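# Rotate steel cup under dial indicator by half turn

## Task

Rotate the steel cup that sits beneath the dial indicator by 180 degrees on its fixture, then release it so the gripper no longer holds it.

## Robot and tools

Robot: two arms, left_arm and right_arm, each ending in a parallel two-finger gripper. left_arm's base is at (-0.033, +0.330, 0) m and right_arm's at (+0.003, -0.349, 0) m in the scene frame. That frame has its origin on the table top midway between the arms, +z up, +x out over the table, and left_arm on the +y side. The arm names do not describe image sides. Each gripper's fingers point along its own +z axis and close along its own y axis. The reported end_effector_position is the point between the finger pads, roughly 1 cm short of the fingertips.

Result lines: the state line gives, for left_arm and then right_arm, the gripper position in metres and orientation as quat_wxyz, both in the scene frame; printed positions can be off, more so at long reach. grip_measured is the measured finger opening on the same -1..+1 scale you command; the last value of Joint positions is that opening in metres. A 'Hand target' line (only when no steps are pending) shows the pose the controller is currently driving each gripper toward. 'pose unreachable' means the clearance check altered or blocked the named arm's command; HELD flags control steps where your row was not fully sent. FAULT or OVER-TEMPERATURE FAULT lines mean an arm was stopped. MOTOR HOT appears from 75 °C; holding loads heats motors, so do not grip longer than needed.

execute_actions(actions, pictures): actions is a list with at most one item, or empty. Empty list: no command, returns the state with camera pictures. Action item: {"rows": [...], "steps": n} with 1 to 15 rows and n from 6 to 15 (default 15); each control step is 1/30 s, row k applies at step k and the last row repeats. Wait item: {"steps": n}, n up to 300, counted from the previous result (your reply time is included). pictures: true adds images to a non-empty call.

A row (also move's target) is a single list of 14 numbers, each in [-1, 1], covering both arms even if one is idle: left_arm dx, dy, dz, rx, ry, rz, opening, then right_arm dx, dy, dz, rx, ry, rz, opening. dx..rz are an offset, expressed in that gripper's own axes, from the gripper's pose in the most recent result that reported it (before any such result in the scene, and for second or later calls within one reply, from where the arm is when the action begins). Each row is measured from that same reference, not from the prior row. Scale: 1.0 equals 0.6 m of translation or 180 degrees of rotation; rx, ry, rz form one rotation vector. Opening is absolute, not an offset: +1 fully open (0.094 m), -1 closed. Zeros are not a pause: they pull the arm back to the reference pose.

move(target, speed): target is one 14-number row as above. Each gripper follows a straight path to its target; paths finish together and last 0.5 to 10 s (cut off at 10 s). speed is m/s, 0.002 to 0.5, default 0.25; rotation limit is twice that in rad/s. Openings are sent when the move starts. Paths ignore obstacles and the other arm. The 'move:' line reports the ending (done, off_target, moving, held, fault) and any limits (paced = pose clipped; held = some steps blocked, after which the arm may jump faster than speed), plus each gripper's distance from its target. Moves return pictures.

wait(seconds): 0 to 10 s, sends nothing new, returns state with pictures.

zoom_image(camera, region): camera is cam_high, cam_low, cam_left_wrist or cam_right_wrist (each 504x504); region [x0, y0, x1, y1] in pixels from the top-left, at most 504 by 504. read_manual(section) only returns licence text. finished_scene(scene) ends the current scene (pass its number) irreversibly and grades it; the goal must hold afterward.

Control behaviour: each step, the commanded pose is clipped to within 70 mm and 16 degrees of the measured pose, then damped inverse kinematics tracks it, favouring position over orientation. After an action ends the arm continues only to its last clipped pose, so large offsets need several actions; check the result and send the remainder. Arms usually end a centimetre or more low and can drift down with repeated zero offsets; to hold an arm still, send the correction back to its desired pose in the first call of a reply and zeros afterward. The last 6 steps of each action run after the result, during your reply; simulation time keeps running while you think.

Gripping: fingers go to the opening you write (except near ±1). To hold something, command about 0.03 below grip_measured for a firm grip, less for a gentle one. Pad force tops out near 50–62 N.

Wrist joint roll range is -2.094 to 2.094 rad, so a half turn of the cup may need two regrasps. Avoid: arms colliding or pressing each other, fast or deep pushes into contact, slamming, dropping or knocking anything off the table, and overheating motors. Occasional external tugs on held parts or pushes on loose objects may occur.

Each tool is called after "Call:" in YAML: its name, and indented under it one key for each argument.

## Session

Call:
execute_actions:
  actions: []

Scene clock: 0.00 s of 4800.00 s.
left_arm: end_effector_position=(+0.5318, +0.5125, +0.1053) grip_measured=+1.000 end_effector_quat_wxyz=(-0.123, +0.259, +0.752, +0.594) | right_arm: end_effector_position=(+0.2975, +0.1357, +0.3212) grip_measured=+1.000 end_effector_quat_wxyz=(-0.009, +0.119, +0.863, +0.491)
Joint positions: left_arm=[ 0.001  2.694  2.381 -0.764 -1.266  1.051  0.094] | right_arm=[ 0.941  2.067  2.251 -0.808 -0.487  1.401  0.094]
Joint velocities: left_arm=[ 0.002  0.042 -0.007  0.007  0.007 -0.022  0.   ] | right_arm=[-0.017 -0.002 -0.002  0.037  0.007 -0.007  0.   ]
Motor temperatures (°C, as the motors report them): left_arm=[21 22 22 21 22 22] | right_arm=[23 24 22 23 21 20]
Hand target (left_arm): +0.533, +0.513, +0.124; -0.111, +0.243, +0.752, +0.603
Hand target (right_arm): +0.296, +0.134, +0.341; +0.005, +0.105, +0.854, +0.510

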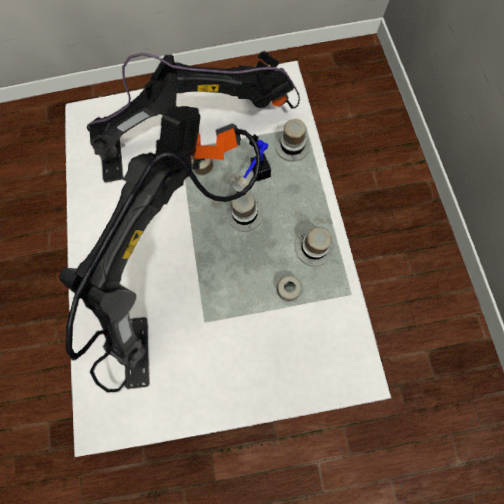

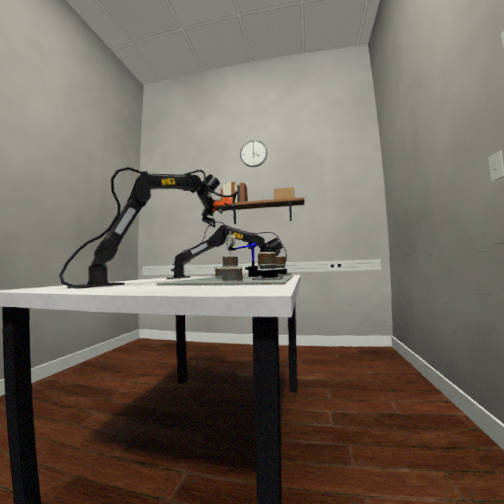

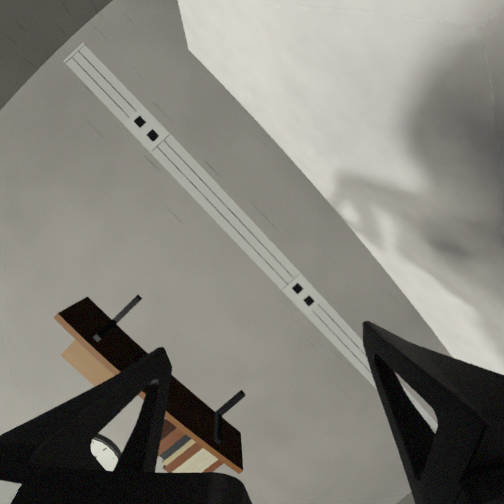

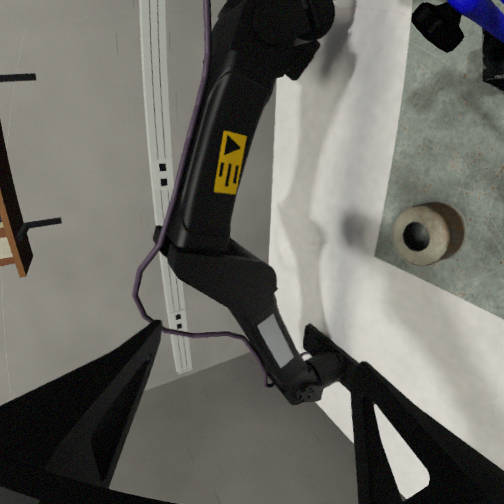

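Call:
zoom_image:
  camera: "cam_high"
  region: [180, 100, 360, 320]

Call:
zoom_image:
  camera: "cam_low"
  region: [150, 200, 320, 310]

Region (180, 100, 360, 320) of cam_high's 504x504 image, scaled by 2.291, with more detail than that image has; it fills the left 412 columns of this view, and the rest is white.

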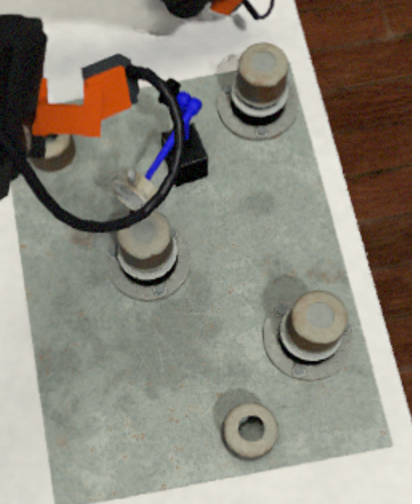

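Region (150, 200, 320, 310) of cam_low's 504x504 image, scaled by 2.965, with more detail than that image has; it fills the top 326 rows of this view, and the rest is white.

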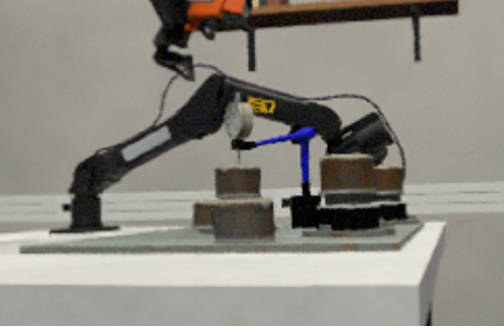

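Call:
zoom_image:
  camera: "cam_high"
  region: [215, 135, 285, 240]

Call:
zoom_image:
  camera: "cam_low"
  region: [205, 225, 300, 290]

Region (215, 135, 285, 240) of cam_high's 504x504 image, scaled by 4.800, with more detail than that image has.

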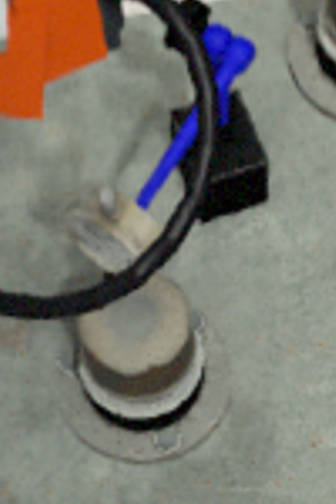

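Region (205, 225, 300, 290) of cam_low's 504x504 image, scaled by 5.305, with more detail than that image has; it fills the top 345 rows of this view, and the rest is white.

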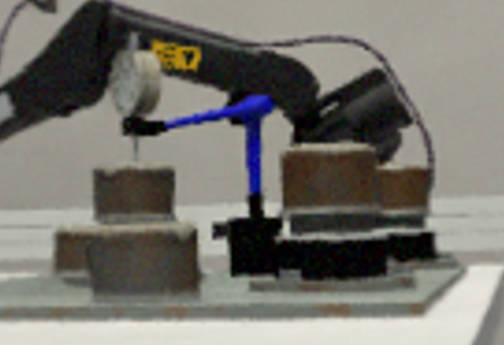

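Call:
move:
  target: [0.4807,-0.0979,-0.1058,0,0,0,1, -0.0929,-0.3933,-0.0181,0.1613,-0.4282,-0.3464,1]
  speed: 0.35

Scene clock: 15.53 s of 4800.00 s.
left_arm: end_effector_position=(+0.2556, +0.5129, +0.2093) grip_measured=+1.000 end_effector_quat_wxyz=(-0.123, +0.263, +0.751, +0.593) | right_arm: end_effector_position=(+0.2999, +0.0008, +0.1179) grip_measured=+1.000 end_effector_quat_wxyz=(+0.700, -0.047, +0.711, +0.047)
Joint positions: left_arm=[ 0.024  1.435  0.939 -0.509 -1.248  1.131  0.094] | right_arm=[1.28  2.113 0.801 1.277 1.081 0.033 0.094]
Joint velocities: left_arm=[-0.007 -0.002 -0.002 -0.007 -0.037 -0.007  0.   ] | right_arm=[ 0.002  0.002 -0.022  0.007  0.022 -0.022  0.   ]
Motor temperatures (°C, as the motors report them): left_arm=[21 28 23 22 22 22] | right_arm=[23 28 24 27 21 20]
Hand target (left_arm): +0.250, +0.515, +0.212; -0.124, +0.259, +0.752, +0.594
Hand target (right_arm): +0.298, +0.001, +0.119; +0.703, -0.045, +0.708, +0.051
Off the commanded pose (left_arm): 0.008 m, 0 deg.
Off the commanded pose (right_arm): 0.002 m, 1 deg.
Kept back: nothing.
After step 90, 8.87 s passed at rest.
move: done
camera_calibration (this result's frames):
cam_left_wrist: T_world_to_cam=[[-0.669282, -0.0843767, -0.738202, 0.367068], [-0.727815, -0.125443, 0.674203, 0.154479], [-0.14949, 0.988506, 0.0225463, -0.350681], [0, 0, 0, 1]] pos_world=[0.305681, 0.397001, 0.174726]
cam_right_wrist: T_world_to_cam=[[0.15836, -0.953048, 0.258113, -0.0685621], [-0.466094, -0.302607, -0.831376, 0.280216], [0.870447, 0.0113519, -0.49213, -0.0837429], [0, 0, 0, 1]] pos_world=[0.214358, 0.0204032, 0.209449]

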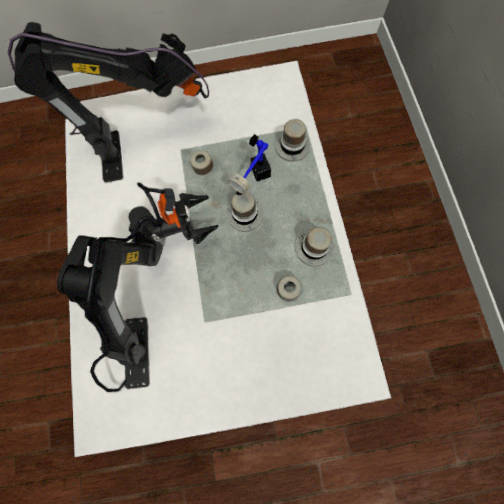

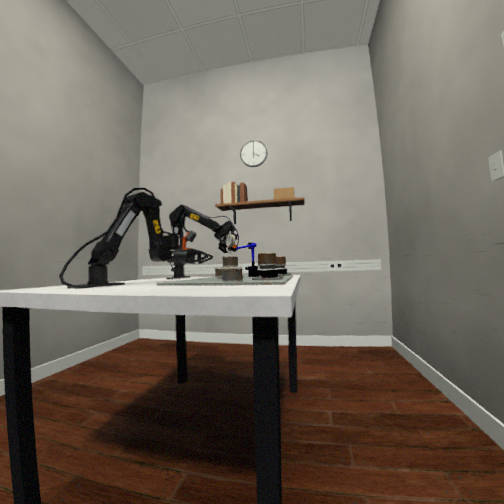

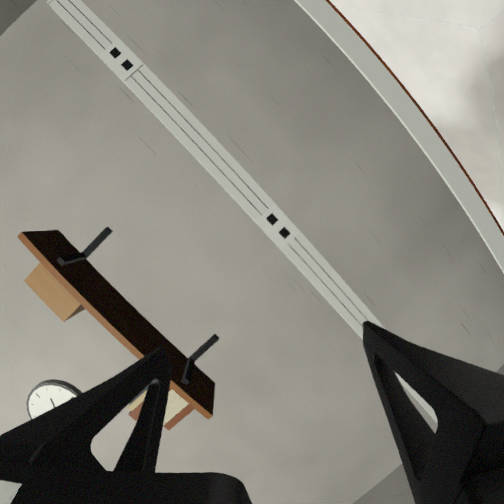

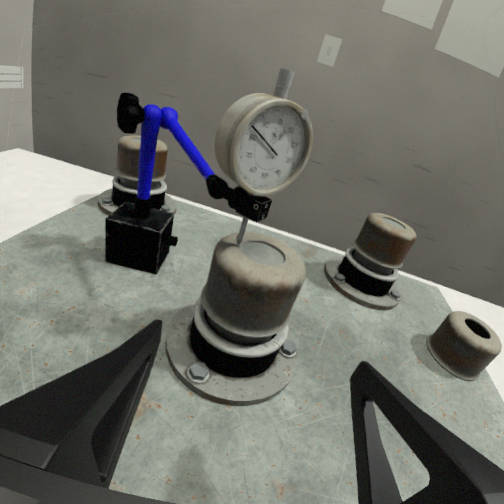

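Call:
zoom_image:
  camera: "cam_right_wrist"
  region: [140, 60, 400, 420]

Call:
zoom_image:
  camera: "cam_high"
  region: [130, 150, 290, 260]

Call:
zoom_image:
  camera: "cam_low"
  region: [150, 215, 270, 295]

Region (140, 60, 400, 420) of cam_right_wrist's 504x504 image, scaled by 1.400, with more detail than that image has.

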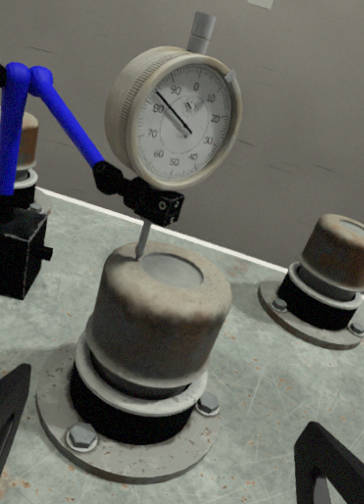

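Region (130, 150, 290, 260) of cam_high's 504x504 image, scaled by 3.150, with more detail than that image has; it fills the top 346 rows of this view, and the rest is white.

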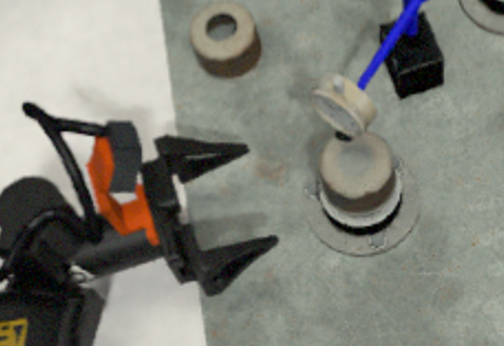

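Region (150, 215, 270, 295) of cam_low's 504x504 image, scaled by 4.200, with more detail than that image has.

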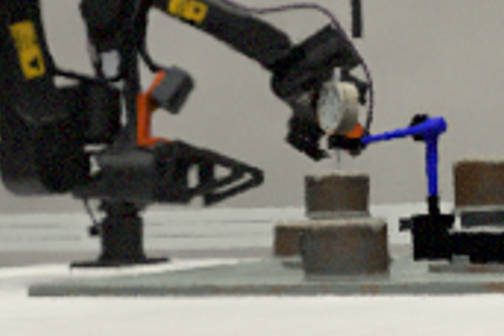

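Call:
move:
  target: [0,0,0,0,0,0,1, 0.0372,0.0035,0.1692,0,0,0,1]
  speed: 0.12

Scene clock: 20.50 s of 4800.00 s.
left_arm: end_effector_position=(+0.2558, +0.5127, +0.2089) grip_measured=+1.000 end_effector_quat_wxyz=(-0.122, +0.264, +0.752, +0.592) | right_arm: end_effector_position=(+0.3949, +0.0131, +0.0858) grip_measured=+1.000 end_effector_quat_wxyz=(+0.695, -0.049, +0.716, +0.042)
Joint positions: left_arm=[ 0.024  1.435  0.939 -0.509 -1.245  1.131  0.094] | right_arm=[1.068 2.327 1.057 1.224 0.873 0.028 0.094]
Joint velocities: left_arm=[-0.002  0.002 -0.027 -0.051  0.022 -0.007  0.   ] | right_arm=[ 0.002  0.002 -0.007  0.037 -0.022 -0.051  0.   ]
Motor temperatures (°C, as the motors report them): left_arm=[21 27 23 22 22 22] | right_arm=[23 28 23 27 21 20]
Hand target (left_arm): +0.256, +0.513, +0.209; -0.123, +0.263, +0.751, +0.593
Hand target (right_arm): +0.400, +0.017, +0.094; +0.700, -0.047, +0.711, +0.047
Off the commanded pose (left_arm): 0.000 m, 0 deg.
Off the commanded pose (right_arm): 0.010 m, 1 deg.
Kept back: nothing.
After step 90, 0.63 s passed at rest.
move: done
camera_calibration (this result's frames):
cam_left_wrist: T_world_to_cam=[[-0.66933, -0.0850805, -0.738078, 0.367288], [-0.72806, -0.122883, 0.67441, 0.153606], [-0.148076, 0.988767, 0.0203053, -0.350524], [0, 0, 0, 1]] pos_world=[0.305767, 0.396711, 0.174612]
cam_right_wrist: T_world_to_cam=[[0.157407, -0.950727, 0.267097, -0.0640502], [-0.4771, -0.310022, -0.822351, 0.305153], [0.864638, 0.00201197, -0.502392, -0.179051], [0, 0, 0, 1]] pos_world=[0.310484, 0.0340703, 0.178097]

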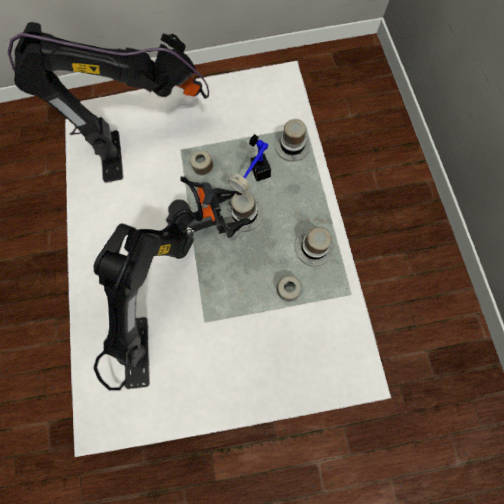

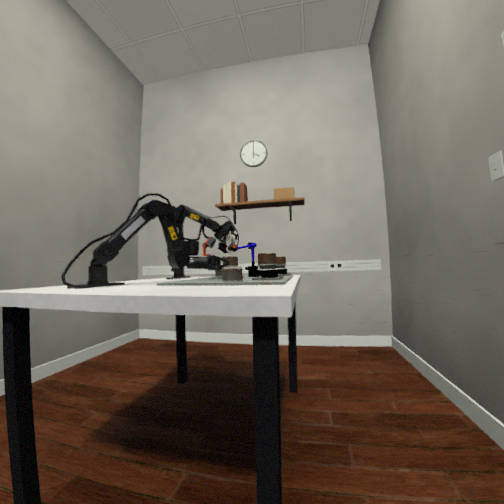

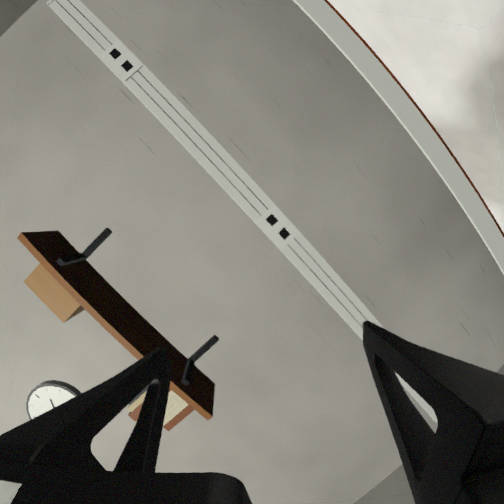

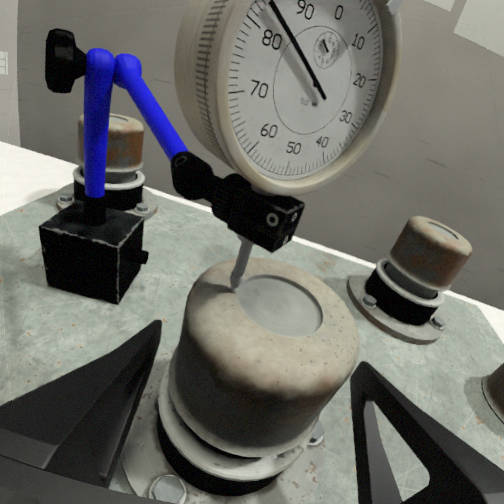

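Call:
zoom_image:
  camera: "cam_high"
  region: [180, 165, 280, 245]

Call:
zoom_image:
  camera: "cam_low"
  region: [175, 225, 265, 290]

Region (180, 165, 280, 245) of cam_high's 504x504 image, scaled by 5.040, with more detail than that image has; it fills the top 403 rows of this view, and the rest is white.

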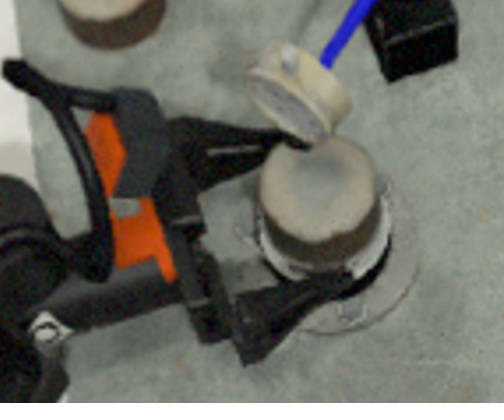

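Region (175, 225, 265, 290) of cam_low's 504x504 image, scaled by 5.600, with more detail than that image has.

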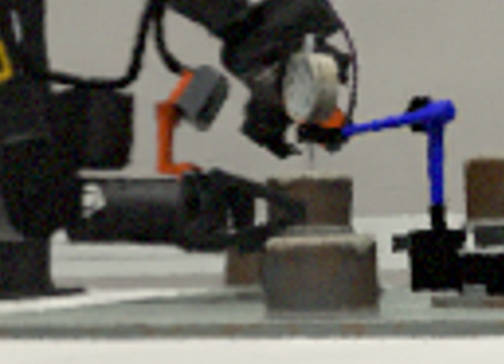

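Call:
move:
  target: [0,0,0,0,0,0,1, -0.0260,0.0120,0.0178,0,-0.0056,0,1]
  speed: 0.05

Scene clock: 23.90 s of 4800.00 s.
left_arm: end_effector_position=(+0.2561, +0.5126, +0.2085) grip_measured=+1.000 end_effector_quat_wxyz=(-0.121, +0.265, +0.752, +0.591) | right_arm: end_effector_position=(+0.3987, +0.0196, +0.0908) grip_measured=+1.000 end_effector_quat_wxyz=(+0.696, -0.053, +0.715, +0.040)
Joint positions: left_arm=[ 0.024  1.435  0.939 -0.509 -1.243  1.131  0.094] | right_arm=[1.068 2.327 1.091 1.193 0.871 0.016 0.094]
Joint velocities: left_arm=[ 0.002 -0.017  0.022 -0.007  0.007  0.066  0.   ] | right_arm=[-0.012 -0.007 -0.012 -0.051  0.007  0.037  0.   ]
Motor temperatures (°C, as the motors report them): left_arm=[21 27 23 22 22 22] | right_arm=[23 28 24 27 21 20]
Hand target (left_arm): +0.256, +0.513, +0.209; -0.122, +0.264, +0.752, +0.592
Hand target (right_arm): +0.405, +0.022, +0.101; +0.701, -0.048, +0.710, +0.043
Off the commanded pose (left_arm): 0.000 m, 0 deg.
Off the commanded pose (right_arm): 0.012 m, 1 deg.
Kept back: nothing.
move: off_target (right_arm)
camera_calibration (this result's frames):
cam_left_wrist: T_world_to_cam=[[-0.669379, -0.0857839, -0.737952, 0.367508], [-0.728301, -0.120321, 0.674611, 0.152732], [-0.146662, 0.989022, 0.0180639, -0.350364], [0, 0, 0, 1]] pos_world=[0.305852, 0.396421, 0.174497]
cam_right_wrist: T_world_to_cam=[[0.158757, -0.947916, 0.276136, -0.061255], [-0.474061, -0.318519, -0.82086, 0.311955], [0.866061, -0.000588181, -0.499937, -0.180639], [0, 0, 0, 1]] pos_world=[0.314055, 0.0411928, 0.182678]

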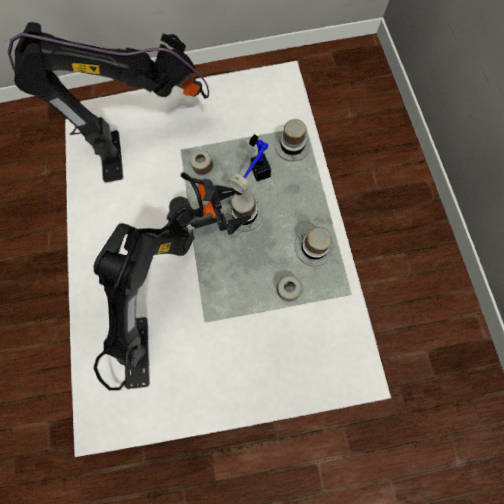

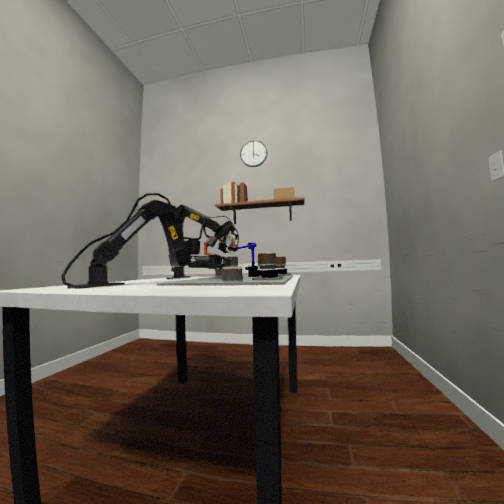

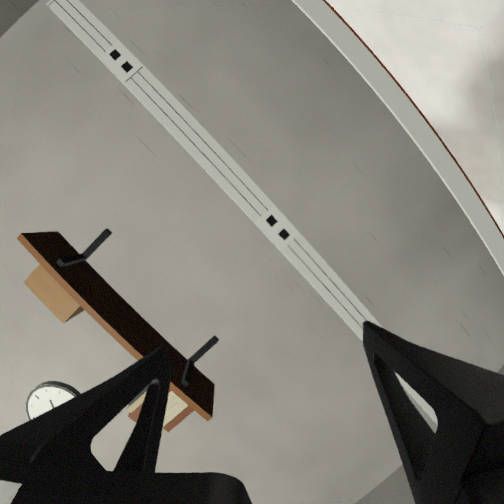

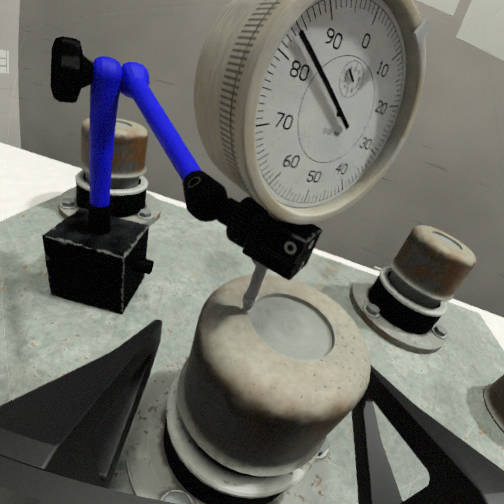

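Call:
zoom_image:
  camera: "cam_right_wrist"
  region: [90, 250, 460, 504]

Call:
zoom_image:
  camera: "cam_high"
  region: [200, 170, 280, 240]

Region (90, 250, 460, 504) of cam_right_wrist's 504x504 image, scaled by 1.362, with more detail than that image has; it fills the top 346 rows of this view, and the rest is white.

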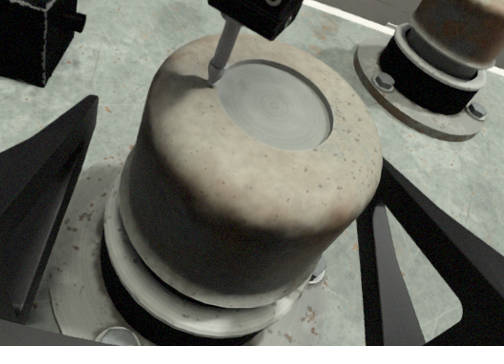

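Region (200, 170, 280, 240) of cam_high's 504x504 image, scaled by 6.300, with more detail than that image has; it fills the top 441 rows of this view, and the rest is white.

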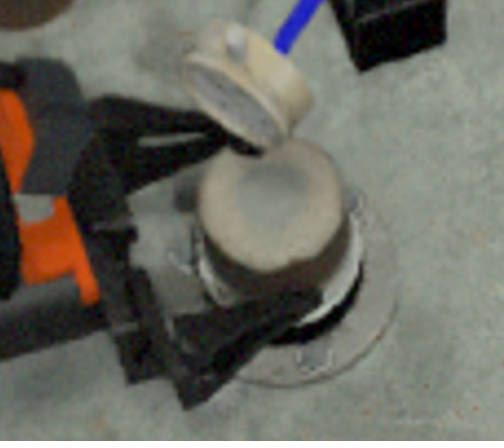

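Call:
execute_actions:
  actions:
    - {"rows": [[0,0,0,0,0,0,1,-0.0171,-0.005,0.0097,0,-0.0045,0.005,1],[0,0,0,0,0,0,1,-0.0171,-0.008,0.0097,0,-0.0045,0.005,1],[0,0,0,0,0,0,1,-0.0171,-0.010,0.0097,0,-0.0045,0.005,0.95],[0,0,0,0,0,0,1,-0.0171,-0.010,0.0097,0,-0.0045,0.005,0.9],[0,0,0,0,0,0,1,-0.0171,-0.010,0.0097,0,-0.0045,0.005,0.85],[0,0,0,0,0,0,1,-0.0171,-0.010,0.0097,0,-0.0045,0.005,0.8],[0,0,0,0,0,0,1,-0.0171,-0.010,0.0097,0,-0.0045,0.005,0.75],[0,0,0,0,0,0,1,-0.0171,-0.010,0.0097,0,-0.0045,0.005,0.7],[0,0,0,0,0,0,1,-0.0171,-0.010,0.0097,0,-0.0045,0.005,0.66],[0,0,0,0,0,0,1,-0.0171,-0.010,0.0097,0,-0.0045,0.005,0.63],[0,0,0,0,0,0,1,-0.0171,-0.010,0.0097,0,-0.0045,0.005,0.61],[0,0,0,0,0,0,1,-0.0171,-0.010,0.0097,0,-0.0045,0.005,0.6]], "steps": 15}

Call:
wait:
  seconds: 0.3

Scene clock: 27.00 s of 4800.00 s.
left_arm: end_effector_position=(+0.2563, +0.5125, +0.2083) grip_measured=+1.000 end_effector_quat_wxyz=(-0.121, +0.265, +0.753, +0.591) | right_arm: end_effector_position=(+0.4019, +0.0176, +0.0902) grip_measured=+0.681 end_effector_quat_wxyz=(+0.695, -0.054, +0.716, +0.038)
Joint positions: left_arm=[ 0.024  1.435  0.939 -0.509 -1.241  1.131  0.094] | right_arm=[1.059 2.327 1.091 1.19  0.862 0.015 0.079]
Joint velocities: left_arm=[-0.007  0.022 -0.012 -0.007  0.007 -0.066  0.   ] | right_arm=[-0.037 -0.007 -0.007  0.022 -0.007  0.051 -0.039]
Motor temperatures (°C, as the motors report them): left_arm=[21 26 23 22 22 22] | right_arm=[23 28 24 28 21 20]
Steps of this call (steps 1 to 84: nothing new was sent; steps 85 to 93: the first 9 steps of this action). Readings (end_effector_position):
85: left_arm (+0.2561, +0.5126, +0.2085) | right_arm (+0.3987, +0.0197, +0.0902)
86: left_arm (+0.2561, +0.5125, +0.2084) | right_arm (+0.3988, +0.0198, +0.0902)
88: left_arm (+0.2562, +0.5125, +0.2084) | right_arm (+0.3996, +0.0196, +0.0902)
92: left_arm (+0.2563, +0.5125, +0.2083) | right_arm (+0.4017, +0.0177, +0.0902)
93: the state above

Scene clock: 27.50 s of 4800.00 s.
left_arm: end_effector_position=(+0.2563, +0.5125, +0.2082) grip_measured=+1.000 end_effector_quat_wxyz=(-0.120, +0.265, +0.753, +0.590) | right_arm: end_effector_position=(+0.4020, +0.0178, +0.0902) grip_measured=+0.602 end_effector_quat_wxyz=(+0.695, -0.055, +0.716, +0.039)
Joint positions: left_arm=[ 0.024  1.435  0.939 -0.509 -1.241  1.131  0.094] | right_arm=[1.059 2.327 1.091 1.19  0.859 0.015 0.075]
Joint velocities: left_arm=[ 0.002 -0.002 -0.012 -0.037  0.007  0.037  0.   ] | right_arm=[ 0.002  0.002 -0.002  0.007 -0.007 -0.051  0.001]
Motor temperatures (°C, as the motors report them): left_arm=[21 26 23 22 22 22] | right_arm=[23 28 24 28 21 20]
Hand target (left_arm): +0.256, +0.513, +0.209; -0.121, +0.265, +0.752, +0.591
Hand target (right_arm): +0.406, +0.015, +0.101; +0.701, -0.047, +0.710, +0.045
Off the commanded pose (left_arm): 0.000 m, 0 deg.
Off the commanded pose (right_arm): 0.012 m, 1 deg.
Kept back: nothing.
Steps of this call (steps 1 to 6: the last 6 steps of your previous action; steps 7 to 15: nothing new was sent). Readings (end_effector_position):
1: left_arm (+0.2563, +0.5125, +0.2082) | right_arm (+0.4020, +0.0175, +0.0902)
2: left_arm (+0.2563, +0.5125, +0.2082) | right_arm (+0.4020, +0.0175, +0.0902)
4: left_arm (+0.2563, +0.5125, +0.2082) | right_arm (+0.4020, +0.0176, +0.0902)
8: left_arm (+0.2563, +0.5125, +0.2082) | right_arm (+0.4020, +0.0178, +0.0902)
15: the state above
camera_calibration (this result's frames):
cam_left_wrist: T_world_to_cam=[[-0.669421, -0.0863866, -0.737843, 0.367696], [-0.728505, -0.118125, 0.674779, 0.151984], [-0.14545, 0.989234, 0.0161423, -0.350225], [0, 0, 0, 1]] pos_world=[0.305925, 0.396172, 0.1744]
cam_right_wrist: T_world_to_cam=[[0.161487, -0.9466, 0.279053, -0.0646067], [-0.474921, -0.32241, -0.818842, 0.312636], [0.865085, -0.000295711, -0.501625, -0.1832], [0, 0, 0, 1]] pos_world=[0.317394, 0.0395861, 0.18213]

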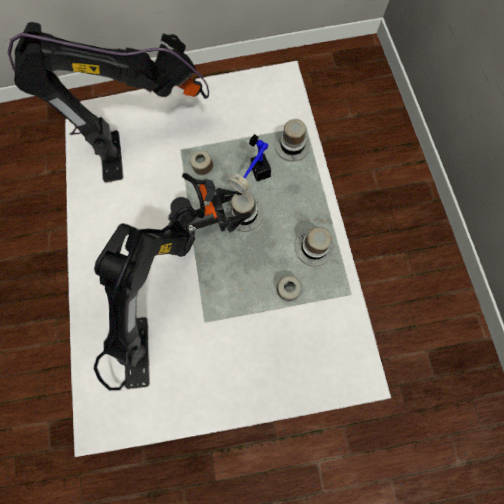

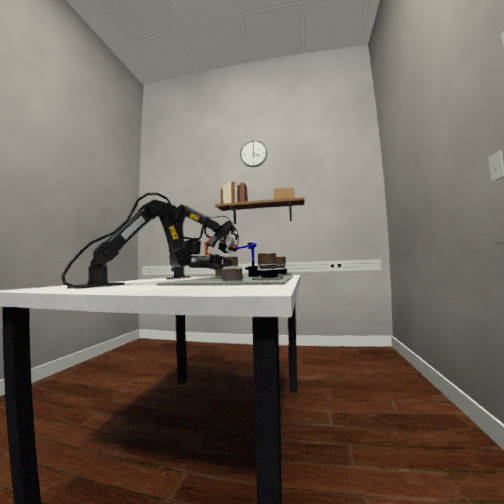

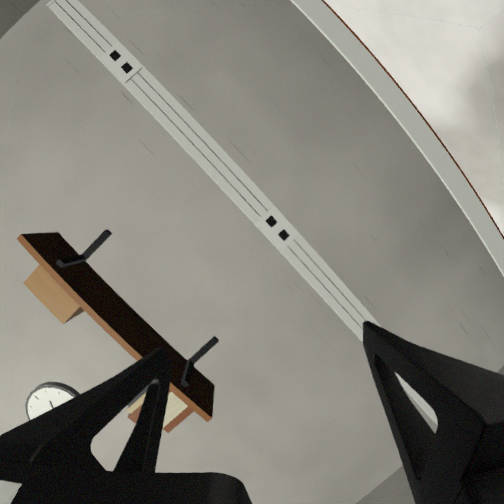

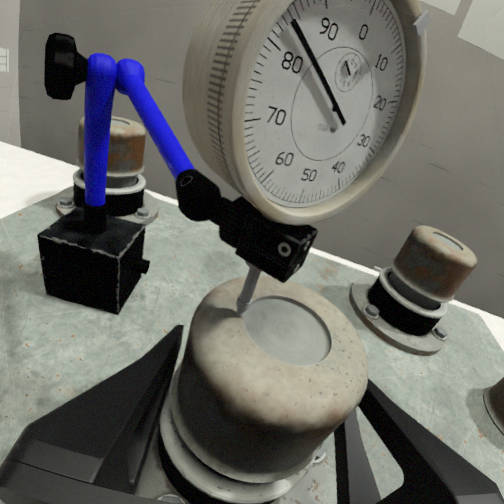

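Call:
execute_actions:
  actions:
    - {"rows": [[0,0,0,0,0,0,1,-0.018,-0.0055,0.0021,0,-0.005,0.006,0.57],[0,0,0,0,0,0,1,-0.018,-0.0055,0.0021,0,-0.005,0.006,0.55],[0,0,0,0,0,0,1,-0.018,-0.0055,0.0021,0,-0.005,0.006,0.53],[0,0,0,0,0,0,1,-0.018,-0.0055,0.0021,0,-0.005,0.006,0.51],[0,0,0,0,0,0,1,-0.018,-0.0055,0.0021,0,-0.005,0.006,0.49],[0,0,0,0,0,0,1,-0.018,-0.0055,0.0021,0,-0.005,0.006,0.47],[0,0,0,0,0,0,1,-0.018,-0.0055,0.0021,0,-0.005,0.006,0.45],[0,0,0,0,0,0,1,-0.018,-0.0055,0.0021,0,-0.005,0.006,0.43]], "steps": 12}

Call:
wait:
  seconds: 0.2

Scene clock: 28.67 s of 4800.00 s.
left_arm: end_effector_position=(+0.2565, +0.5124, +0.2079) grip_measured=+1.000 end_effector_quat_wxyz=(-0.120, +0.266, +0.753, +0.590) | right_arm: end_effector_position=(+0.4023, +0.0171, +0.0902) grip_measured=+0.487 end_effector_quat_wxyz=(+0.695, -0.054, +0.716, +0.038)
Joint positions: left_arm=[ 0.024  1.435  0.939 -0.509 -1.239  1.131  0.094] | right_arm=[1.058 2.327 1.091 1.19  0.862 0.015 0.07 ]
Joint velocities: left_arm=[-0.002  0.002  0.017 -0.022  0.022  0.037  0.   ] | right_arm=[-0.017  0.002 -0.002 -0.066 -0.051 -0.007 -0.01 ]
Motor temperatures (°C, as the motors report them): left_arm=[21 26 23 22 22 22] | right_arm=[23 29 24 28 21 20]
Steps of this call (steps 1 to 29: nothing new was sent; steps 30 to 35: the first 6 steps of this action). Readings (end_effector_position):
30: left_arm (+0.2563, +0.5124, +0.2082) | right_arm (+0.4020, +0.0178, +0.0902)
31: left_arm (+0.2564, +0.5124, +0.2081) | right_arm (+0.4020, +0.0178, +0.0902)
33: left_arm (+0.2564, +0.5124, +0.2080) | right_arm (+0.4021, +0.0173, +0.0902)
35: the state above

Scene clock: 29.07 s of 4800.00 s.
left_arm: end_effector_position=(+0.2565, +0.5123, +0.2078) grip_measured=+1.000 end_effector_quat_wxyz=(-0.120, +0.266, +0.753, +0.590) | right_arm: end_effector_position=(+0.4023, +0.0171, +0.0902) grip_measured=+0.473 end_effector_quat_wxyz=(+0.695, -0.054, +0.716, +0.038)
Joint positions: left_arm=[ 0.024  1.435  0.939 -0.509 -1.238  1.131  0.094] | right_arm=[1.058 2.327 1.091 1.19  0.862 0.015 0.069]
Joint velocities: left_arm=[-0.007  0.002  0.002  0.081  0.066  0.022  0.   ] | right_arm=[ 0.002 -0.002 -0.012  0.051 -0.037 -0.081  0.001]
Motor temperatures (°C, as the motors report them): left_arm=[21 26 23 22 22 22] | right_arm=[23 29 24 28 21 20]
Hand target (left_arm): +0.256, +0.512, +0.208; -0.120, +0.265, +0.753, +0.590
Hand target (right_arm): +0.404, +0.015, +0.101; +0.700, -0.048, +0.711, +0.046
Off the commanded pose (left_arm): 0.000 m, 0 deg.
Off the commanded pose (right_arm): 0.011 m, 1 deg.
Kept back: nothing.
Steps of this call (steps 1 to 6: the last 6 steps of your previous action; steps 7 to 12: nothing new was sent). Readings (end_effector_position):
1: left_arm (+0.2565, +0.5124, +0.2079) | right_arm (+0.4023, +0.0171, +0.0902)
2: left_arm (+0.2565, +0.5123, +0.2079) | right_arm (+0.4023, +0.0171, +0.0902)
4: left_arm (+0.2565, +0.5123, +0.2079) | right_arm (+0.4023, +0.0171, +0.0902)
8: left_arm (+0.2565, +0.5123, +0.2079) | right_arm (+0.4023, +0.0171, +0.0902)
12: the state above
camera_calibration (this result's frames):
cam_left_wrist: T_world_to_cam=[[-0.669472, -0.0870894, -0.737714, 0.367916], [-0.728739, -0.115562, 0.67497, 0.151111], [-0.144034, 0.989475, 0.0139001, -0.350061], [0, 0, 0, 1]] pos_world=[0.306009, 0.395881, 0.174287]
cam_right_wrist: T_world_to_cam=[[0.158575, -0.947072, 0.279122, -0.064162], [-0.475829, -0.321008, -0.818865, 0.312921], [0.865125, -0.00296289, -0.501548, -0.183458], [0, 0, 0, 1]] pos_world=[0.317785, 0.0391405, 0.182136]

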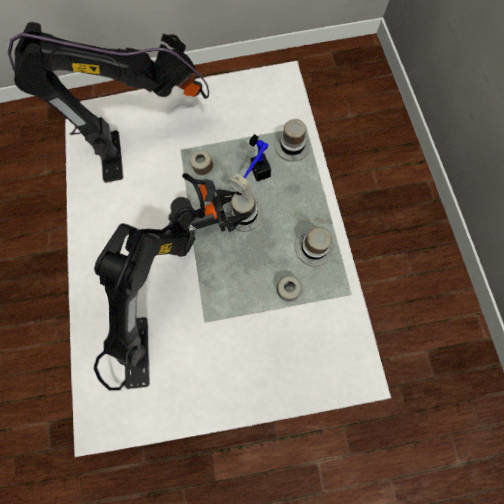

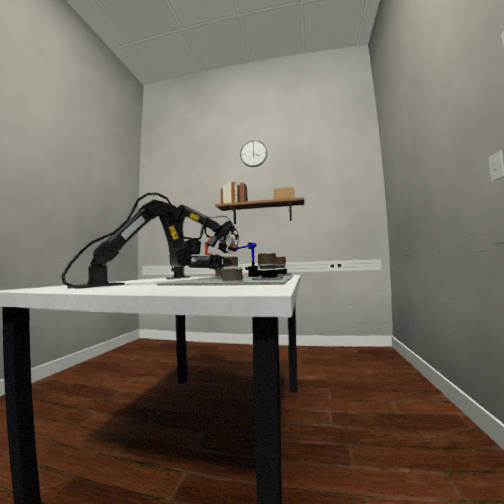

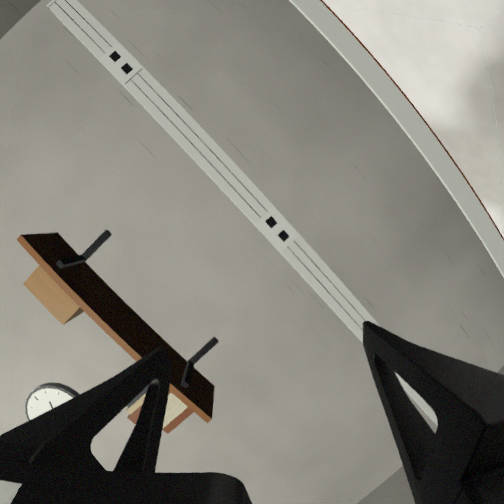

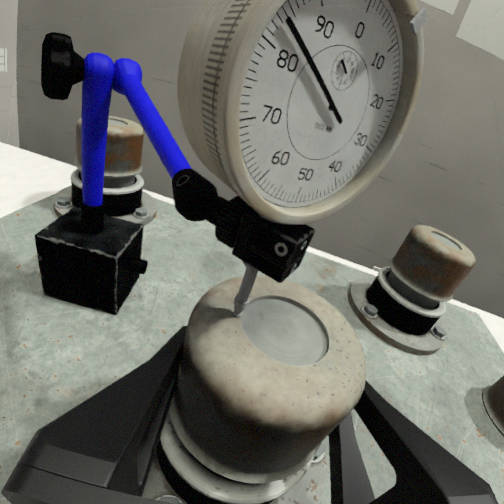

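Call:
move:
  target: [0,0,0,0,0,0,1, -0.0116,0.0048,-0.0054,-0.5107,-0.0105,-0.0159,0.43]
  speed: 0.2

Scene clock: 35.07 s of 4800.00 s.
left_arm: end_effector_position=(+0.2567, +0.5122, +0.2075) grip_measured=+1.000 end_effector_quat_wxyz=(-0.119, +0.266, +0.754, +0.589) | right_arm: end_effector_position=(+0.4010, +0.0216, +0.0898) grip_measured=+0.473 end_effector_quat_wxyz=(-0.464, +0.550, -0.463, -0.518)
Joint positions: left_arm=[ 0.024  1.435  0.939 -0.509 -1.236  1.131  0.094] | right_arm=[ 0.493  2.446  1.39   0.939 -1.282 -0.143  0.069]
Joint velocities: left_arm=[ 0.007 -0.007  0.017  0.007 -0.037 -0.022  0.   ] | right_arm=[ 0.017 -0.017  0.017 -0.081 -0.051  0.007 -0.   ]
Motor temperatures (°C, as the motors report them): left_arm=[21 25 23 22 22 22] | right_arm=[23 29 24 28 21 20]
Hand target (left_arm): +0.257, +0.512, +0.208; -0.120, +0.266, +0.753, +0.590
Hand target (right_arm): +0.402, +0.021, +0.097; -0.456, +0.553, -0.459, -0.525
Off the commanded pose (left_arm): 0.000 m, 0 deg.
Off the commanded pose (right_arm): 0.008 m, 1 deg.
Kept back: nothing.
move: done
camera_calibration (this result's frames):
cam_left_wrist: T_world_to_cam=[[-0.669517, -0.0876915, -0.737603, 0.368104], [-0.728937, -0.113365, 0.675129, 0.150364], [-0.142821, 0.989676, 0.0119779, -0.349918], [0, 0, 0, 1]] pos_world=[0.306082, 0.395631, 0.174191]
cam_right_wrist: T_world_to_cam=[[0.942198, 0.169677, 0.288918, -0.398879], [0.335054, -0.473481, -0.814588, -0.00879364], [-0.00141963, 0.864306, -0.502964, 0.146368], [0, 0, 0, 1]] pos_world=[0.378977, -0.0629896, 0.181698]

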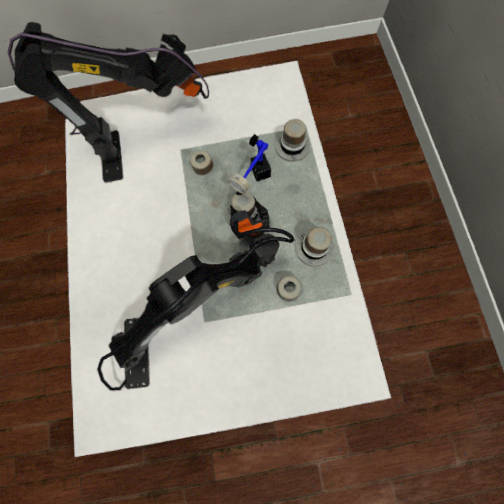

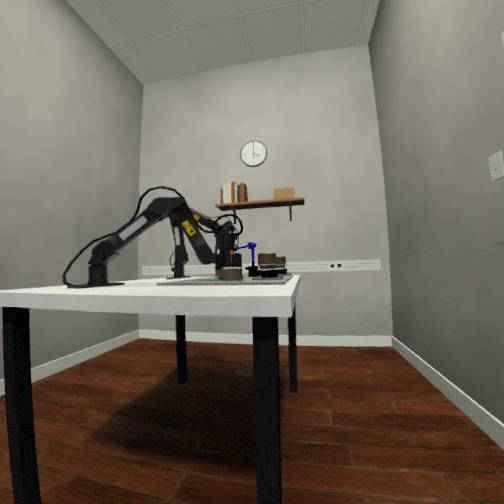

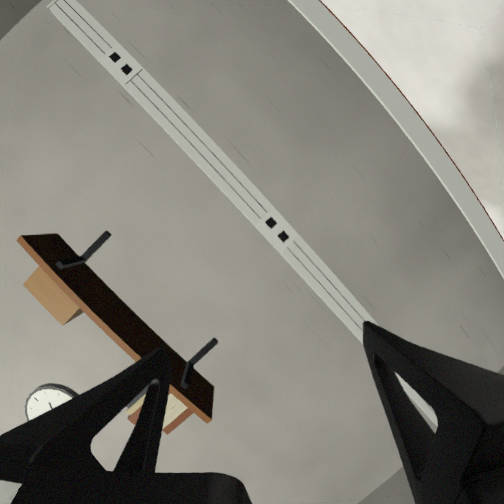

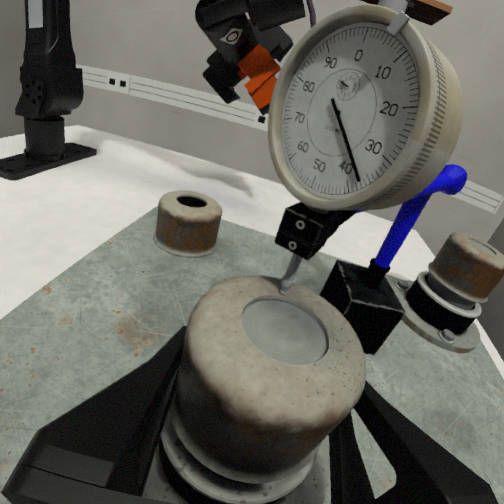

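Call:
execute_actions:
  actions:
    - {"rows": [[0,0,0,0,0,0,1,-0.0149,-0.002,-0.0017,0,0,0,0.52],[0,0,0,0,0,0,1,-0.0149,-0.002,-0.0017,0,0,0,0.62],[0,0,0,0,0,0,1,-0.0149,-0.002,-0.0017,0,0,0,0.75],[0,0,0,0,0,0,1,-0.017,-0.002,-0.004,0,0,0,0.88],[0,0,0,0,0,0,1,-0.019,-0.0022,-0.0065,0,0,0,1],[0,0,0,0,0,0,1,-0.0213,-0.0022,-0.0087,0,0,0,1]], "steps": 10}

Call:
move:
  target: [0,0,0,0,0,0,1, -0.0133,0.0028,-0.0054,0.5059,-0.0007,0.0160,1]
  speed: 0.3

Scene clock: 38.50 s of 4800.00 s.
left_arm: end_effector_position=(+0.2569, +0.5121, +0.2073) grip_measured=+1.000 end_effector_quat_wxyz=(-0.119, +0.267, +0.754, +0.589) | right_arm: end_effector_position=(+0.4009, +0.0216, +0.0894) grip_measured=+0.816 end_effector_quat_wxyz=(-0.462, +0.550, -0.464, -0.519)
Joint positions: left_arm=[ 0.024  1.435  0.939 -0.509 -1.234  1.131  0.094] | right_arm=[ 0.493  2.446  1.391  0.931 -1.284 -0.147  0.085]
Joint velocities: left_arm=[ 0.002 -0.007  0.002 -0.051  0.11  -0.022  0.   ] | right_arm=[-0.017 -0.012  0.002 -0.081 -0.022 -0.066  0.127]
Motor temperatures (°C, as the motors report them): left_arm=[21 25 23 22 22 22] | right_arm=[23 30 24 28 21 20]
Steps of this call (steps 1 to 90: nothing new was sent; then 0.30 s passed at rest; steps 91 to 94: the first 4 steps of this action). Readings (end_effector_position):
91: left_arm (+0.2568, +0.5122, +0.2074) | right_arm (+0.4009, +0.0217, +0.0897)
92: left_arm (+0.2568, +0.5121, +0.2074) | right_arm (+0.4009, +0.0217, +0.0896)
94: the state above

Scene clock: 42.13 s of 4800.00 s.
left_arm: end_effector_position=(+0.2572, +0.5119, +0.2068) grip_measured=+1.000 end_effector_quat_wxyz=(-0.118, +0.268, +0.754, +0.588) | right_arm: end_effector_position=(+0.3960, +0.0110, +0.0887) grip_measured=+1.000 end_effector_quat_wxyz=(+0.696, -0.058, +0.715, +0.034)
Joint positions: left_arm=[ 0.024  1.435  0.939 -0.509 -1.231  1.131  0.094] | right_arm=[1.063 2.317 1.05  1.223 0.867 0.001 0.094]
Joint velocities: left_arm=[-0.007  0.012 -0.002 -0.037  0.007 -0.037  0.   ] | right_arm=[ 0.007  0.002 -0.007 -0.022  0.007  0.007  0.   ]
Motor temperatures (°C, as the motors report them): left_arm=[21 25 23 23 22 22] | right_arm=[23 30 24 28 21 20]
Hand target (left_arm): +0.257, +0.512, +0.207; -0.118, +0.267, +0.754, +0.588
Hand target (right_arm): +0.396, +0.016, +0.097; +0.701, -0.044, +0.710, +0.044
Off your previous action's commanded pose (left_arm): 0.000 m, 0 deg at its last step (step 6 of this call).
Off your previous action's commanded pose (right_arm): 0.015 m, 1 deg at its last step (step 6 of this call).
Off the commanded pose (left_arm): 0.000 m, 0 deg.
Off the commanded pose (right_arm): 0.011 m, 2 deg.
Kept back: nothing.
move: off_target (right_arm)
camera_calibration (this result's frames):
cam_left_wrist: T_world_to_cam=[[-0.669615, -0.0889951, -0.737357, 0.36851], [-0.729357, -0.108602, 0.675458, 0.148745], [-0.140191, 0.990094, 0.00781215, -0.349603], [0, 0, 0, 1]] pos_world=[0.306237, 0.395089, 0.173984]
cam_right_wrist: T_world_to_cam=[[0.15713, -0.943811, 0.290742, -0.0690833], [-0.472703, -0.330361, -0.816954, 0.305474], [0.8671, -0.00906651, -0.498052, -0.179787], [0, 0, 0, 1]] pos_world=[0.311147, 0.0340853, 0.180101]

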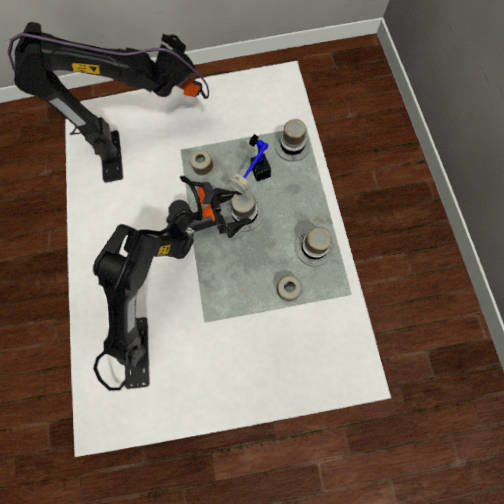

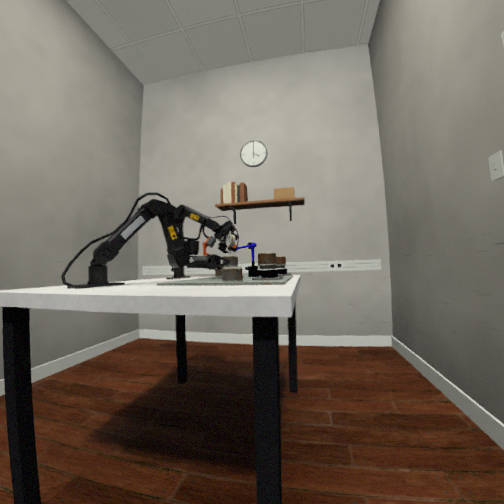

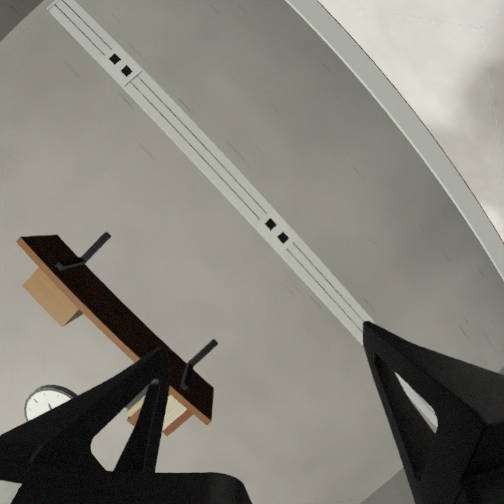

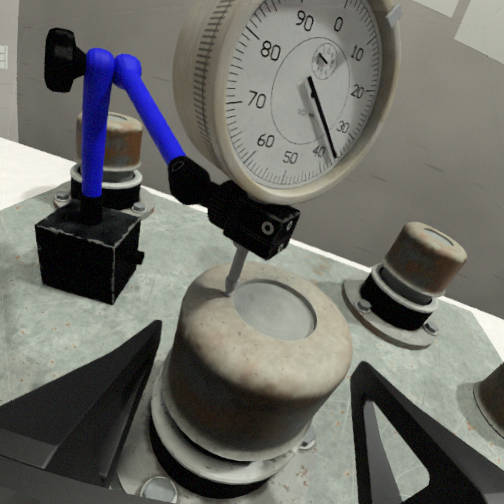

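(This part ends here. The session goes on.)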